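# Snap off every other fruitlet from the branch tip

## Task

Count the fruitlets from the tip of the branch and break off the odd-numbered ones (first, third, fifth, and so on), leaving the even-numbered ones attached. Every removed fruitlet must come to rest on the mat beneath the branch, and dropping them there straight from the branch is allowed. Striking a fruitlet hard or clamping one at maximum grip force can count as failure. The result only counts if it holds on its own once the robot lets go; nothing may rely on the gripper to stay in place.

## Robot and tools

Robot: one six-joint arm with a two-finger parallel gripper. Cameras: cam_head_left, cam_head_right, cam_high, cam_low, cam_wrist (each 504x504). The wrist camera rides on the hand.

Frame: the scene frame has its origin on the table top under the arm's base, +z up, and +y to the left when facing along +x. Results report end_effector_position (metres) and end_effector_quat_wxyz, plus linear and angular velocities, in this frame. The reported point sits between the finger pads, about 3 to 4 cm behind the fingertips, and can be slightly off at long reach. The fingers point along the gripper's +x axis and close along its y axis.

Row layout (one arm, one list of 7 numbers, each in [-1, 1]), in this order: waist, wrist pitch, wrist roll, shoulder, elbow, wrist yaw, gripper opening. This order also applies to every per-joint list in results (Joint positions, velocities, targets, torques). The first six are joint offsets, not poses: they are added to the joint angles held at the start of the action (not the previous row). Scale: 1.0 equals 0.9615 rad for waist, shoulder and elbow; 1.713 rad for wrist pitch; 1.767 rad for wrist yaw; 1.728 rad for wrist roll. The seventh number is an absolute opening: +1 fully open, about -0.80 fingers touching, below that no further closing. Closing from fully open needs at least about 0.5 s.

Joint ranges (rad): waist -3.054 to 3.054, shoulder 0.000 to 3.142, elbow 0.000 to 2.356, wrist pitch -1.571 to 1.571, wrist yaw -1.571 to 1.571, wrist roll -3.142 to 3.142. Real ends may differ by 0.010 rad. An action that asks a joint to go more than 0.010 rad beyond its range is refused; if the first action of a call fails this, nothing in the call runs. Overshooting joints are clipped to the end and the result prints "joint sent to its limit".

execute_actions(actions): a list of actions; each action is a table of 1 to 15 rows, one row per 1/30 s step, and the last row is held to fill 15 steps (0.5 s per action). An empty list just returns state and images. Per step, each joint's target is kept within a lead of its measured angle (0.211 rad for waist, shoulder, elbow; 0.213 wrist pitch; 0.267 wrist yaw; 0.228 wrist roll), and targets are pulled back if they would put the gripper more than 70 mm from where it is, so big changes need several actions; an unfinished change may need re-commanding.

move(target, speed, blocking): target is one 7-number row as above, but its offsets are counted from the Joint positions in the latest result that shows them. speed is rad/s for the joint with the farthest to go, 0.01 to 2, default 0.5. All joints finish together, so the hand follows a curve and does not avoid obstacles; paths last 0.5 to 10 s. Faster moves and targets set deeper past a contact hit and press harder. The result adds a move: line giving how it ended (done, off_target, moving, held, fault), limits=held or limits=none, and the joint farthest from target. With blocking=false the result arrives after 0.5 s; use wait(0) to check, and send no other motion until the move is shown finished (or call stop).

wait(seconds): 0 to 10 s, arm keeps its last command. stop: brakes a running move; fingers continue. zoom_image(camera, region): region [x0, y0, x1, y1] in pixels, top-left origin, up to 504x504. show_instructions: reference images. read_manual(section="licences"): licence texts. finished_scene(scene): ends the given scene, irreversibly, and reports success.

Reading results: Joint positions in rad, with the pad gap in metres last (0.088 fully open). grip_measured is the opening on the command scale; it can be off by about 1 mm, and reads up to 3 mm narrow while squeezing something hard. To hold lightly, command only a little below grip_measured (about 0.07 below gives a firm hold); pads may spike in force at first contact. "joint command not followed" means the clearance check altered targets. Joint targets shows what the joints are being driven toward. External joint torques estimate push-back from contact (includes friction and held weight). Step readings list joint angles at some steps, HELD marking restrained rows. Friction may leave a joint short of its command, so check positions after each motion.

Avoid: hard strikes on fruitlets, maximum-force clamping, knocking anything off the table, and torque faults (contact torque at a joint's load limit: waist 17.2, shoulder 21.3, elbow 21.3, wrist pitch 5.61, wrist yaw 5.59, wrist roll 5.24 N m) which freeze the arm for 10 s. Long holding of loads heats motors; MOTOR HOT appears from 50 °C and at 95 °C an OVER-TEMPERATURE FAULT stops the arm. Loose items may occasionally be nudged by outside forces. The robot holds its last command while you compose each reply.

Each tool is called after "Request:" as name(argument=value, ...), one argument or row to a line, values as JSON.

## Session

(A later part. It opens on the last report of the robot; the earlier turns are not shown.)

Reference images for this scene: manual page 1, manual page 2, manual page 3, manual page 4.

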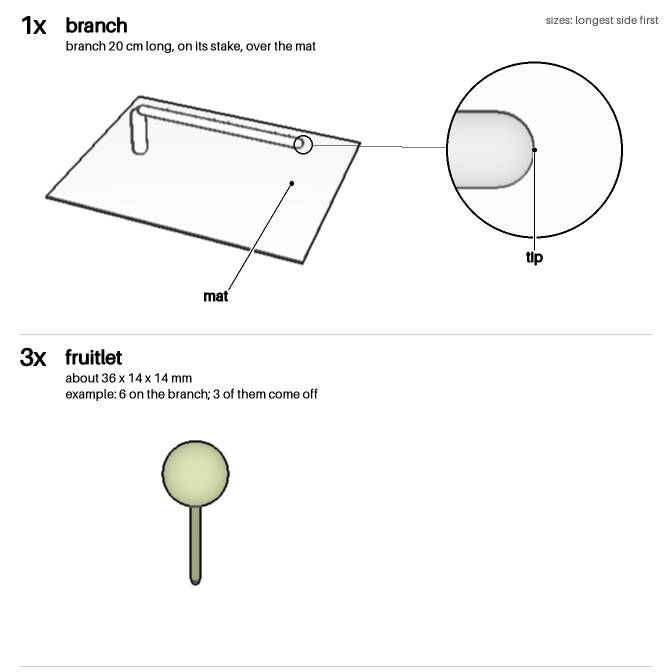

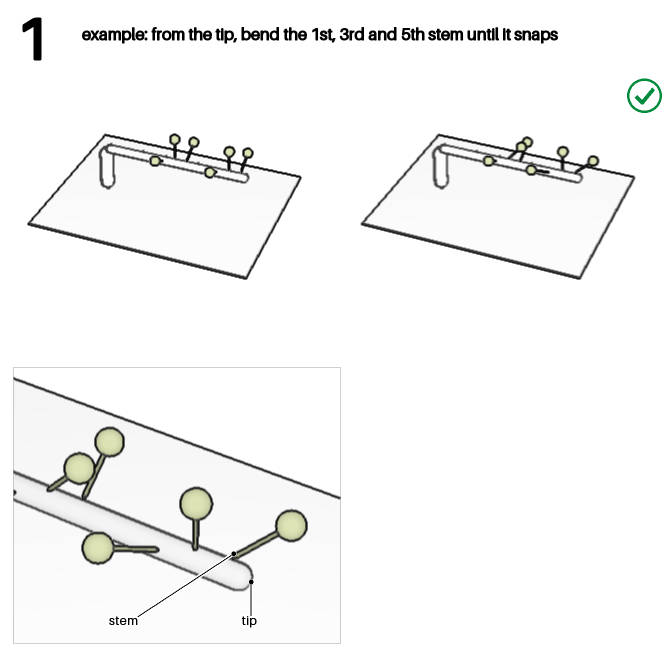

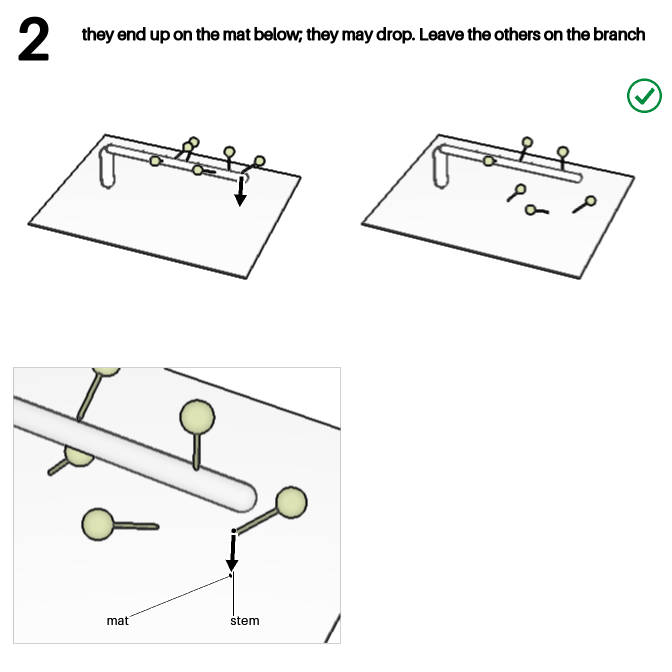

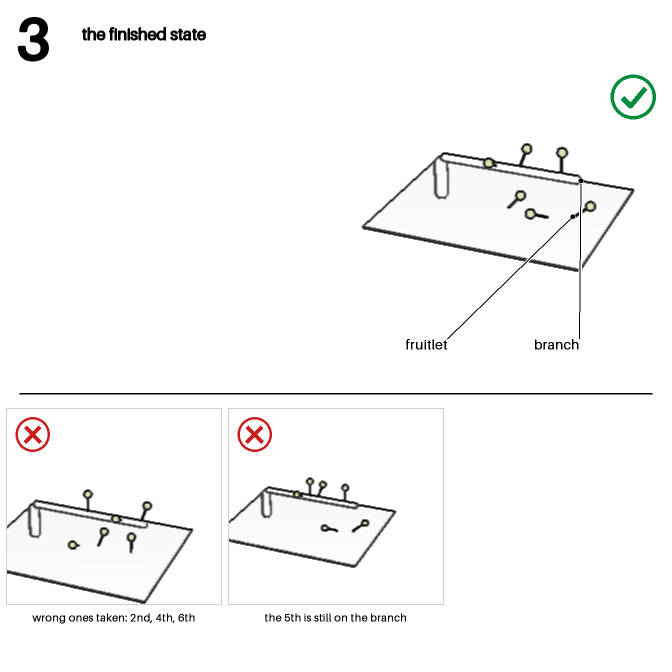

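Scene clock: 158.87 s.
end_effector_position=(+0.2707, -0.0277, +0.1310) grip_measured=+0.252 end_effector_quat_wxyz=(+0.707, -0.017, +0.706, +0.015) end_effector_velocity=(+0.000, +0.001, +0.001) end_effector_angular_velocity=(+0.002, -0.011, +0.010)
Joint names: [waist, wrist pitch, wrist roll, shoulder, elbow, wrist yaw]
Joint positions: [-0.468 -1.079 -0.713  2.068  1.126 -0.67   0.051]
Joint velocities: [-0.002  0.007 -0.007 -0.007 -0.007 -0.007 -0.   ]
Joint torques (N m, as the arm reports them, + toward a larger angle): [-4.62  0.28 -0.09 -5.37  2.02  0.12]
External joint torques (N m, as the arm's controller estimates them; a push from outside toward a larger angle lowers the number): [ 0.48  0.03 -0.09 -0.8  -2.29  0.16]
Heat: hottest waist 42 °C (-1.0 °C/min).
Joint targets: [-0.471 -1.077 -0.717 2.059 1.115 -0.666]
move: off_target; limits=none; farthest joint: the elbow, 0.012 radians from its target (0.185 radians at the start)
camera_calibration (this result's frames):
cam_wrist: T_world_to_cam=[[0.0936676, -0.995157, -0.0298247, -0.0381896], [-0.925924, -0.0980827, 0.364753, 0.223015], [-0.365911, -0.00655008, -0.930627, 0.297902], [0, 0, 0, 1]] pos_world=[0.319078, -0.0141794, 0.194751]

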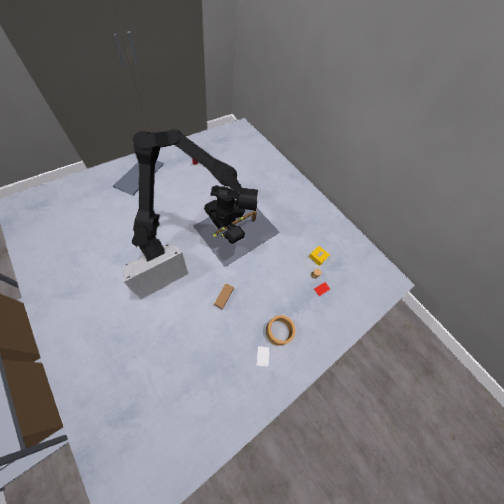

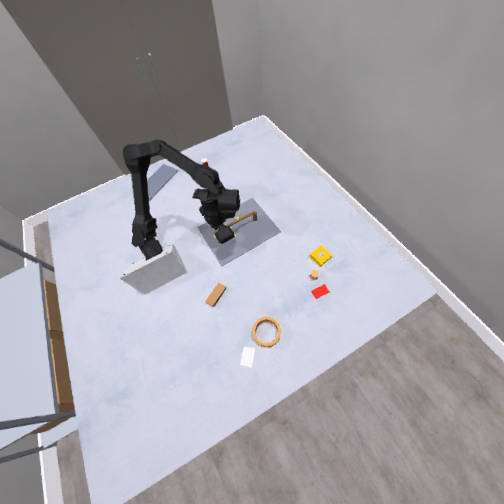

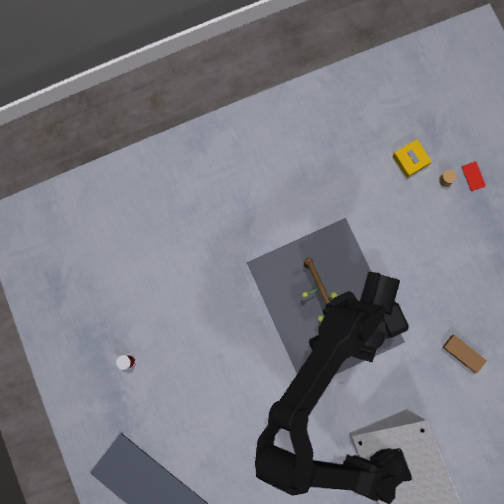

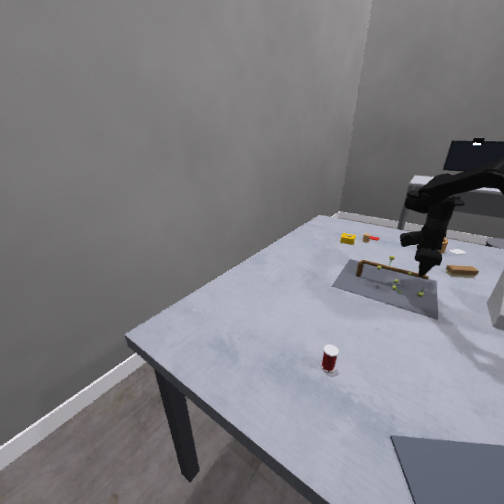

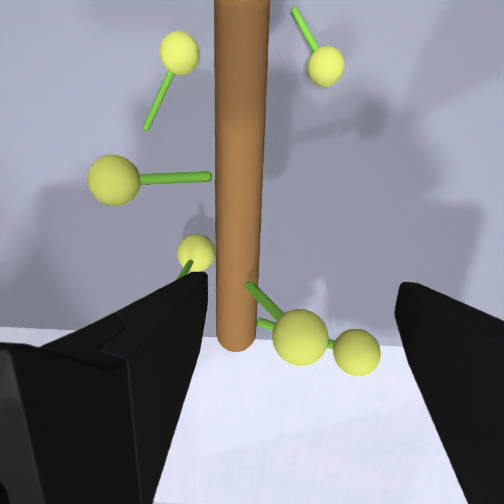

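Request:
move(
  target=[-0.037, -0.062, -0.023, -0.09, 0.016, 0.011, 0.8],
  speed=0.15,
)

Request:
move(
  target=[0, 0, 0, 0, 0, 0, 0.1],
)

Scene clock: 173.20 s.
end_effector_position=(+0.2595, -0.0128, +0.1529) grip_measured=+0.797 end_effector_quat_wxyz=(+0.707, -0.017, +0.706, +0.014) end_effector_velocity=(-0.003, +0.003, +0.000) end_effector_angular_velocity=(+0.017, +0.007, -0.008)
Joint names: [waist, wrist pitch, wrist roll, shoulder, elbow, wrist yaw]
Joint positions: [-0.5   -1.183 -0.749  1.99   1.13  -0.654  0.078]
Joint velocities: [-0.002 -0.022 -0.007 -0.002 -0.002 -0.007 -0.   ]
Joint torques (N m, as the arm reports them, + toward a larger angle): [-4.39  0.01 -0.1  -4.82  4.25  0.12]
External joint torques (N m, as the arm's controller estimates them; a push from outside toward a larger angle lowers the number): [ 0.42 -0.24 -0.1  -0.71 -0.21  0.16]
Heat: hottest waist 42 °C (-1.0 °C/min).
Joint targets: [-0.504 -1.185 -0.753 1.981 1.142 -0.650]
move: off_target; limits=none; farthest joint: the elbow, 0.012 radians from its target (0.015 radians at the start)
camera_calibration (this result's frames):
cam_wrist: T_world_to_cam=[[0.0933975, -0.995208, -0.0289567, -0.0217216], [-0.925872, -0.0975117, 0.365039, 0.206123], [-0.366113, -0.0072835, -0.930542, 0.31432], [0, 0, 0, 1]] pos_world=[0.307949, 0.000771188, 0.216617]

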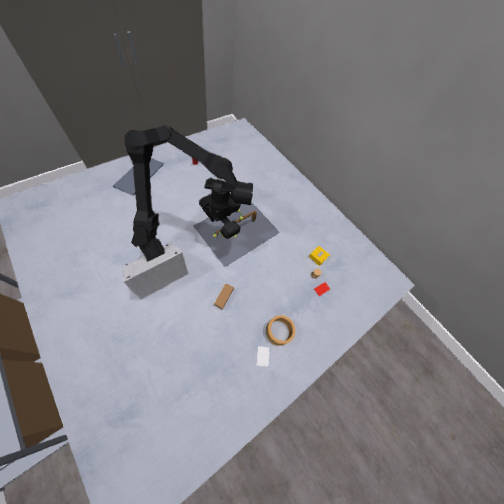

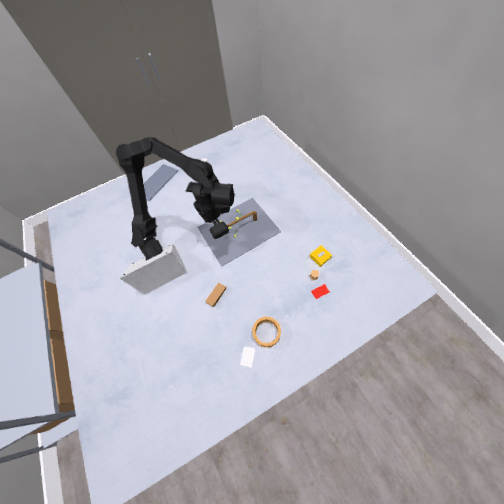

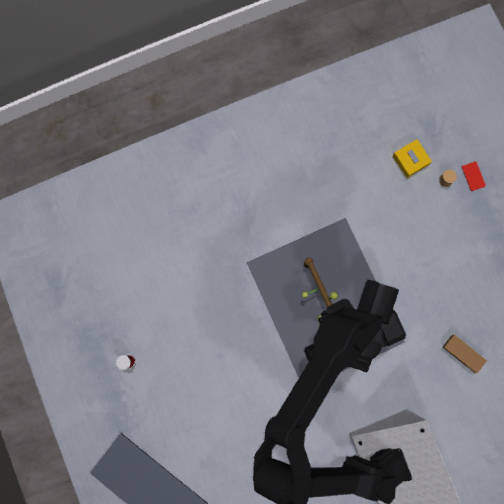

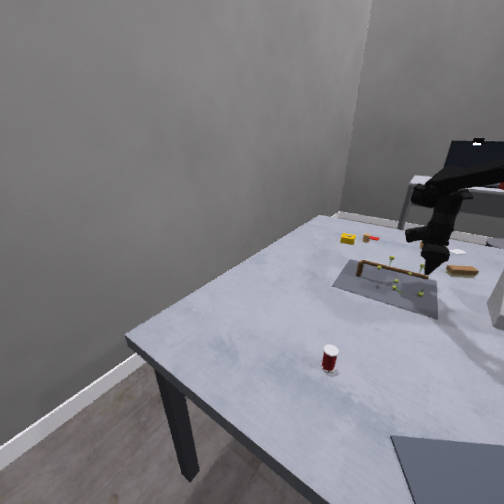

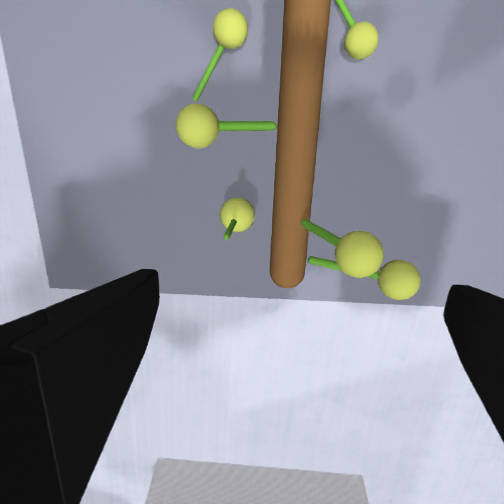

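Scene clock: 173.87 s.
end_effector_position=(+0.2595, -0.0128, +0.1529) grip_measured=+0.104 end_effector_quat_wxyz=(+0.707, -0.017, +0.706, +0.014) end_effector_velocity=(+0.001, +0.005, -0.001) end_effector_angular_velocity=(+0.034, -0.018, -0.002)
Joint names: [waist, wrist pitch, wrist roll, shoulder, elbow, wrist yaw]
Joint positions: [-0.5   -1.183 -0.749  1.99   1.13  -0.654  0.044]
Joint velocities: [-0.002 -0.007 -0.007 -0.002 -0.007 -0.037 -0.001]
Joint torques (N m, as the arm reports them, + toward a larger angle): [-4.14  0.14  0.01 -3.98  3.12 -0.04]
External joint torques (N m, as the arm's controller estimates them; a push from outside toward a larger angle lowers the number): [ 0.68 -0.12  0.01  0.08 -1.31  0.01]
Heat: hottest waist 42 °C (-1.0 °C/min).
Joint targets: [-0.500 -1.183 -0.749 1.990 1.130 -0.654]
move: done; limits=none; farthest joint: the waist, 0.000 radians from its target (0.000 radians at the start)
camera_calibration (this result's frames):
cam_wrist: T_world_to_cam=[[0.0933975, -0.995208, -0.0289567, -0.0217216], [-0.925872, -0.0975117, 0.365039, 0.206123], [-0.366113, -0.0072835, -0.930542, 0.31432], [0, 0, 0, 1]] pos_world=[0.307949, 0.000771188, 0.216617]

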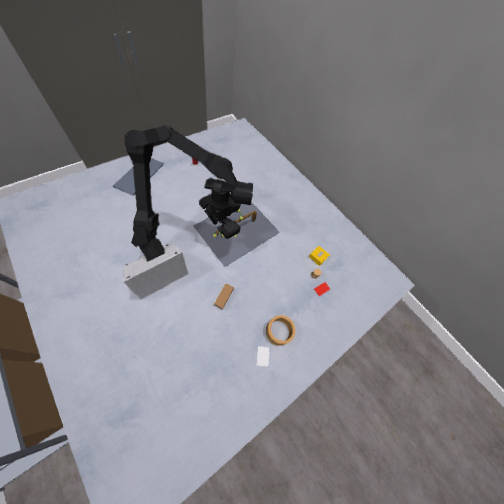

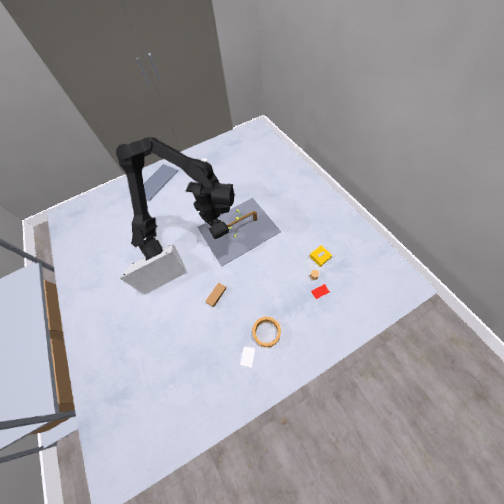

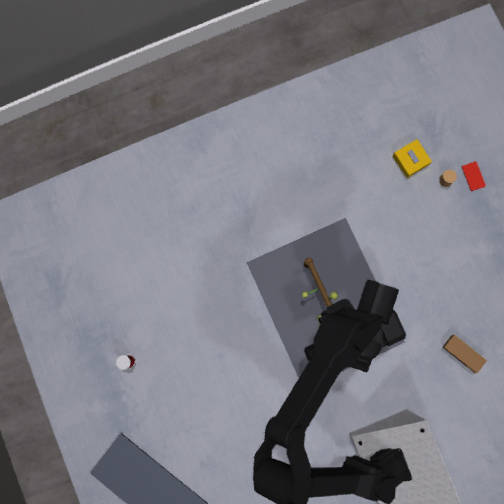

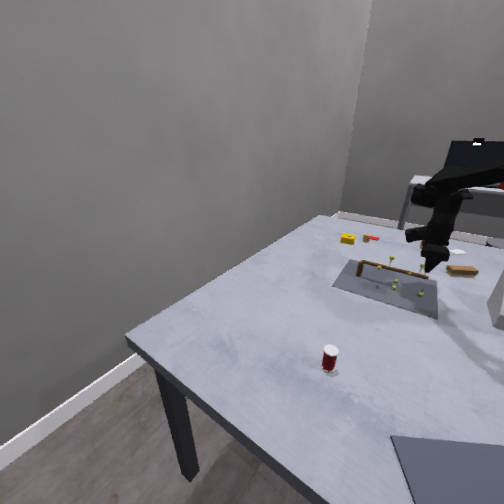

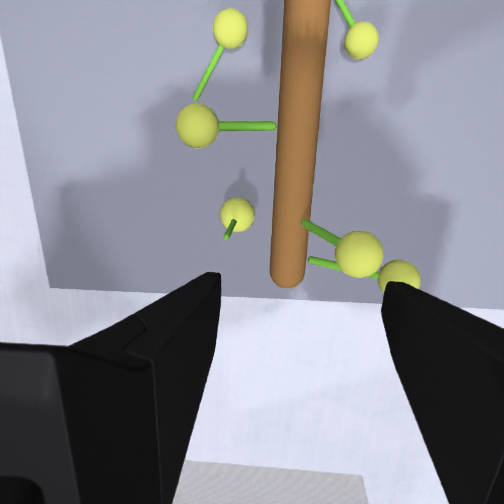

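Request:
move(
  target=[0.089, 0.111, 0.058, 0.022, -0.131, -0.022, 0.16],
  speed=0.055,
)

Scene clock: 180.93 s.
end_effector_position=(+0.2589, -0.0132, +0.1127) grip_measured=+0.158 end_effector_quat_wxyz=(+0.707, -0.017, +0.707, +0.014) end_effector_velocity=(+0.001, +0.001, -0.000) end_effector_angular_velocity=(+0.003, -0.007, +0.014)
Joint names: [waist, wrist pitch, wrist roll, shoulder, elbow, wrist yaw]
Joint positions: [-0.416 -0.995 -0.652  2.004  1.015 -0.689  0.047]
Joint velocities: [ 0.002  0.007 -0.007 -0.002 -0.002 -0.007  0.   ]
Joint torques (N m, as the arm reports them, + toward a larger angle): [-4.02  0.28  0.09 -3.37  1.86 -0.2 ]
External joint torques (N m, as the arm's controller estimates them; a push from outside toward a larger angle lowers the number): [ 0.87  0.01  0.09  0.92 -2.35 -0.15]
Heat: hottest waist 41 °C (-2.0 °C/min).
Joint targets: [-0.414 -0.993 -0.649 2.011 1.004 -0.693]
move: done; limits=none; farthest joint: the elbow, 0.010 radians from its target (0.126 radians at the start)
camera_calibration (this result's frames):
cam_wrist: T_world_to_cam=[[0.09209, -0.995335, -0.0287618, -0.0229092], [-0.92518, -0.096208, 0.367133, 0.21981], [-0.368187, -0.00719938, -0.929724, 0.277217], [0, 0, 0, 1]] pos_world=[0.307541, 0.000340906, 0.176376]

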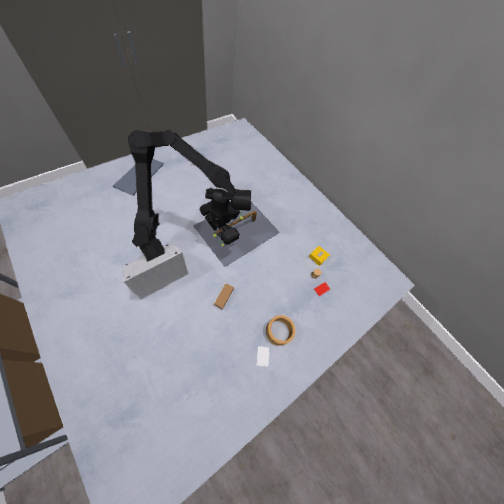

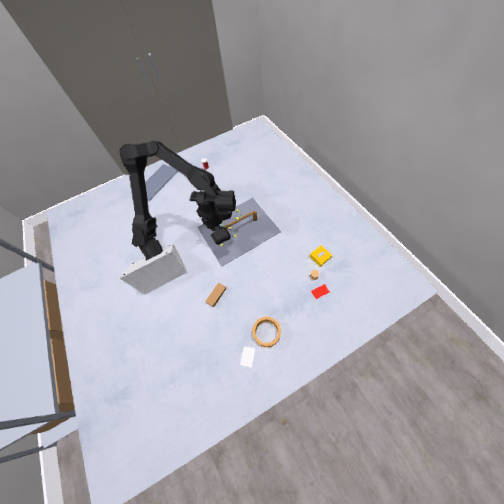

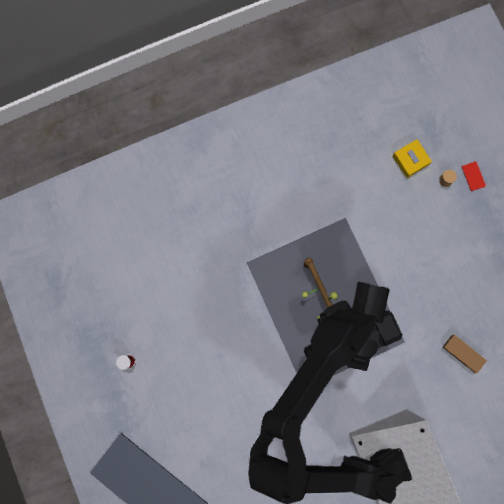

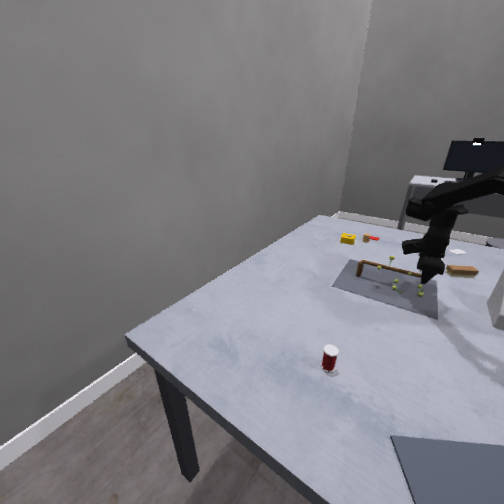

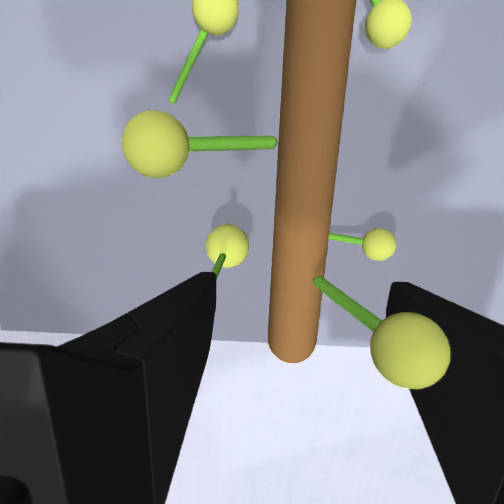

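Request:
move(
  target=[0, 0, 0, 0, 0, 0, 0.4],
)

Request:
finished_scene(
  scene=2,
)

Scene clock: 185.87 s.
end_effector_position=(+0.2590, -0.0133, +0.1127) grip_measured=+0.397 end_effector_quat_wxyz=(+0.707, -0.017, +0.707, +0.014) end_effector_velocity=(-0.002, +0.006, +0.001) end_effector_angular_velocity=(+0.026, -0.003, +0.009)
Joint names: [waist, wrist pitch, wrist roll, shoulder, elbow, wrist yaw]
Joint positions: [-0.416 -0.995 -0.652  2.004  1.015 -0.689  0.058]
Joint velocities: [-0.002 -0.022 -0.022 -0.007 -0.002 -0.022 -0.   ]
Joint torques (N m, as the arm reports them, + toward a larger angle): [-4.19  0.12  0.   -4.11  2.86 -0.04]
External joint torques (N m, as the arm's controller estimates them; a push from outside toward a larger angle lowers the number): [ 0.69 -0.12  0.    0.17 -1.31  0.01]
Heat: hottest waist 41 °C (-2.0 °C/min).
Joint targets: [-0.416 -0.995 -0.652 2.004 1.015 -0.689]
move: done; limits=none; farthest joint: the waist, 0.000 radians from its target (0.000 radians at the start)
camera_calibration (this result's frames):
cam_wrist: T_world_to_cam=[[0.0923393, -0.995318, -0.0285721, -0.0230402], [-0.925245, -0.0963715, 0.366927, 0.219897], [-0.367962, -0.00744555, -0.929811, 0.277186], [0, 0, 0, 1]] pos_world=[0.30758, 0.000323309, 0.176386]

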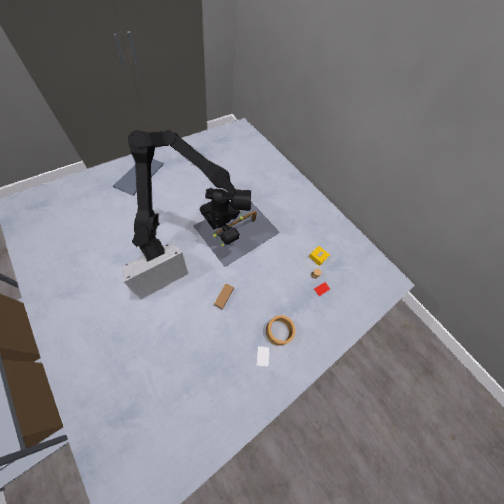

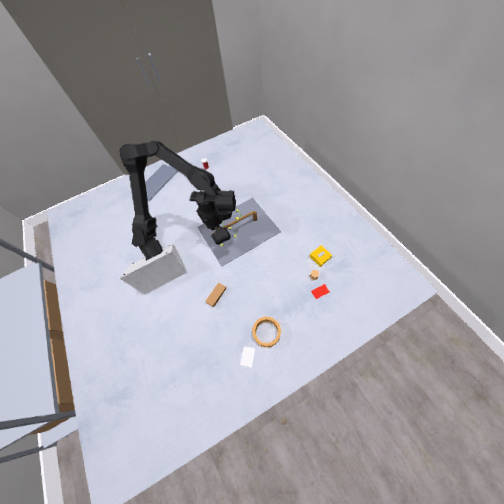

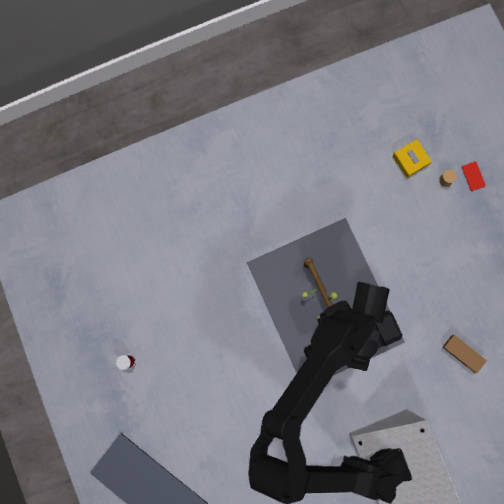

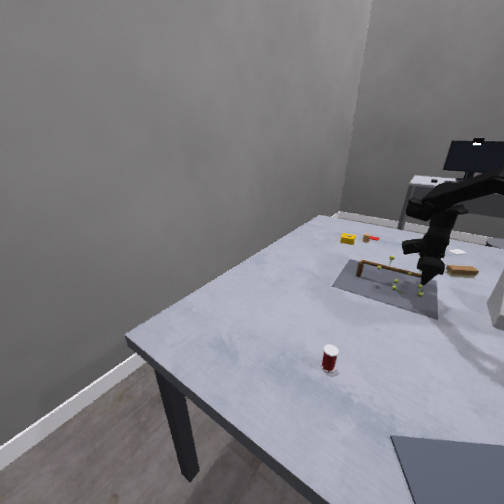

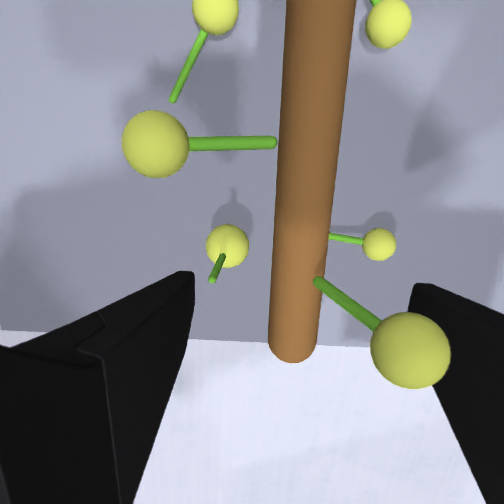

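The scene is finished: the task was done.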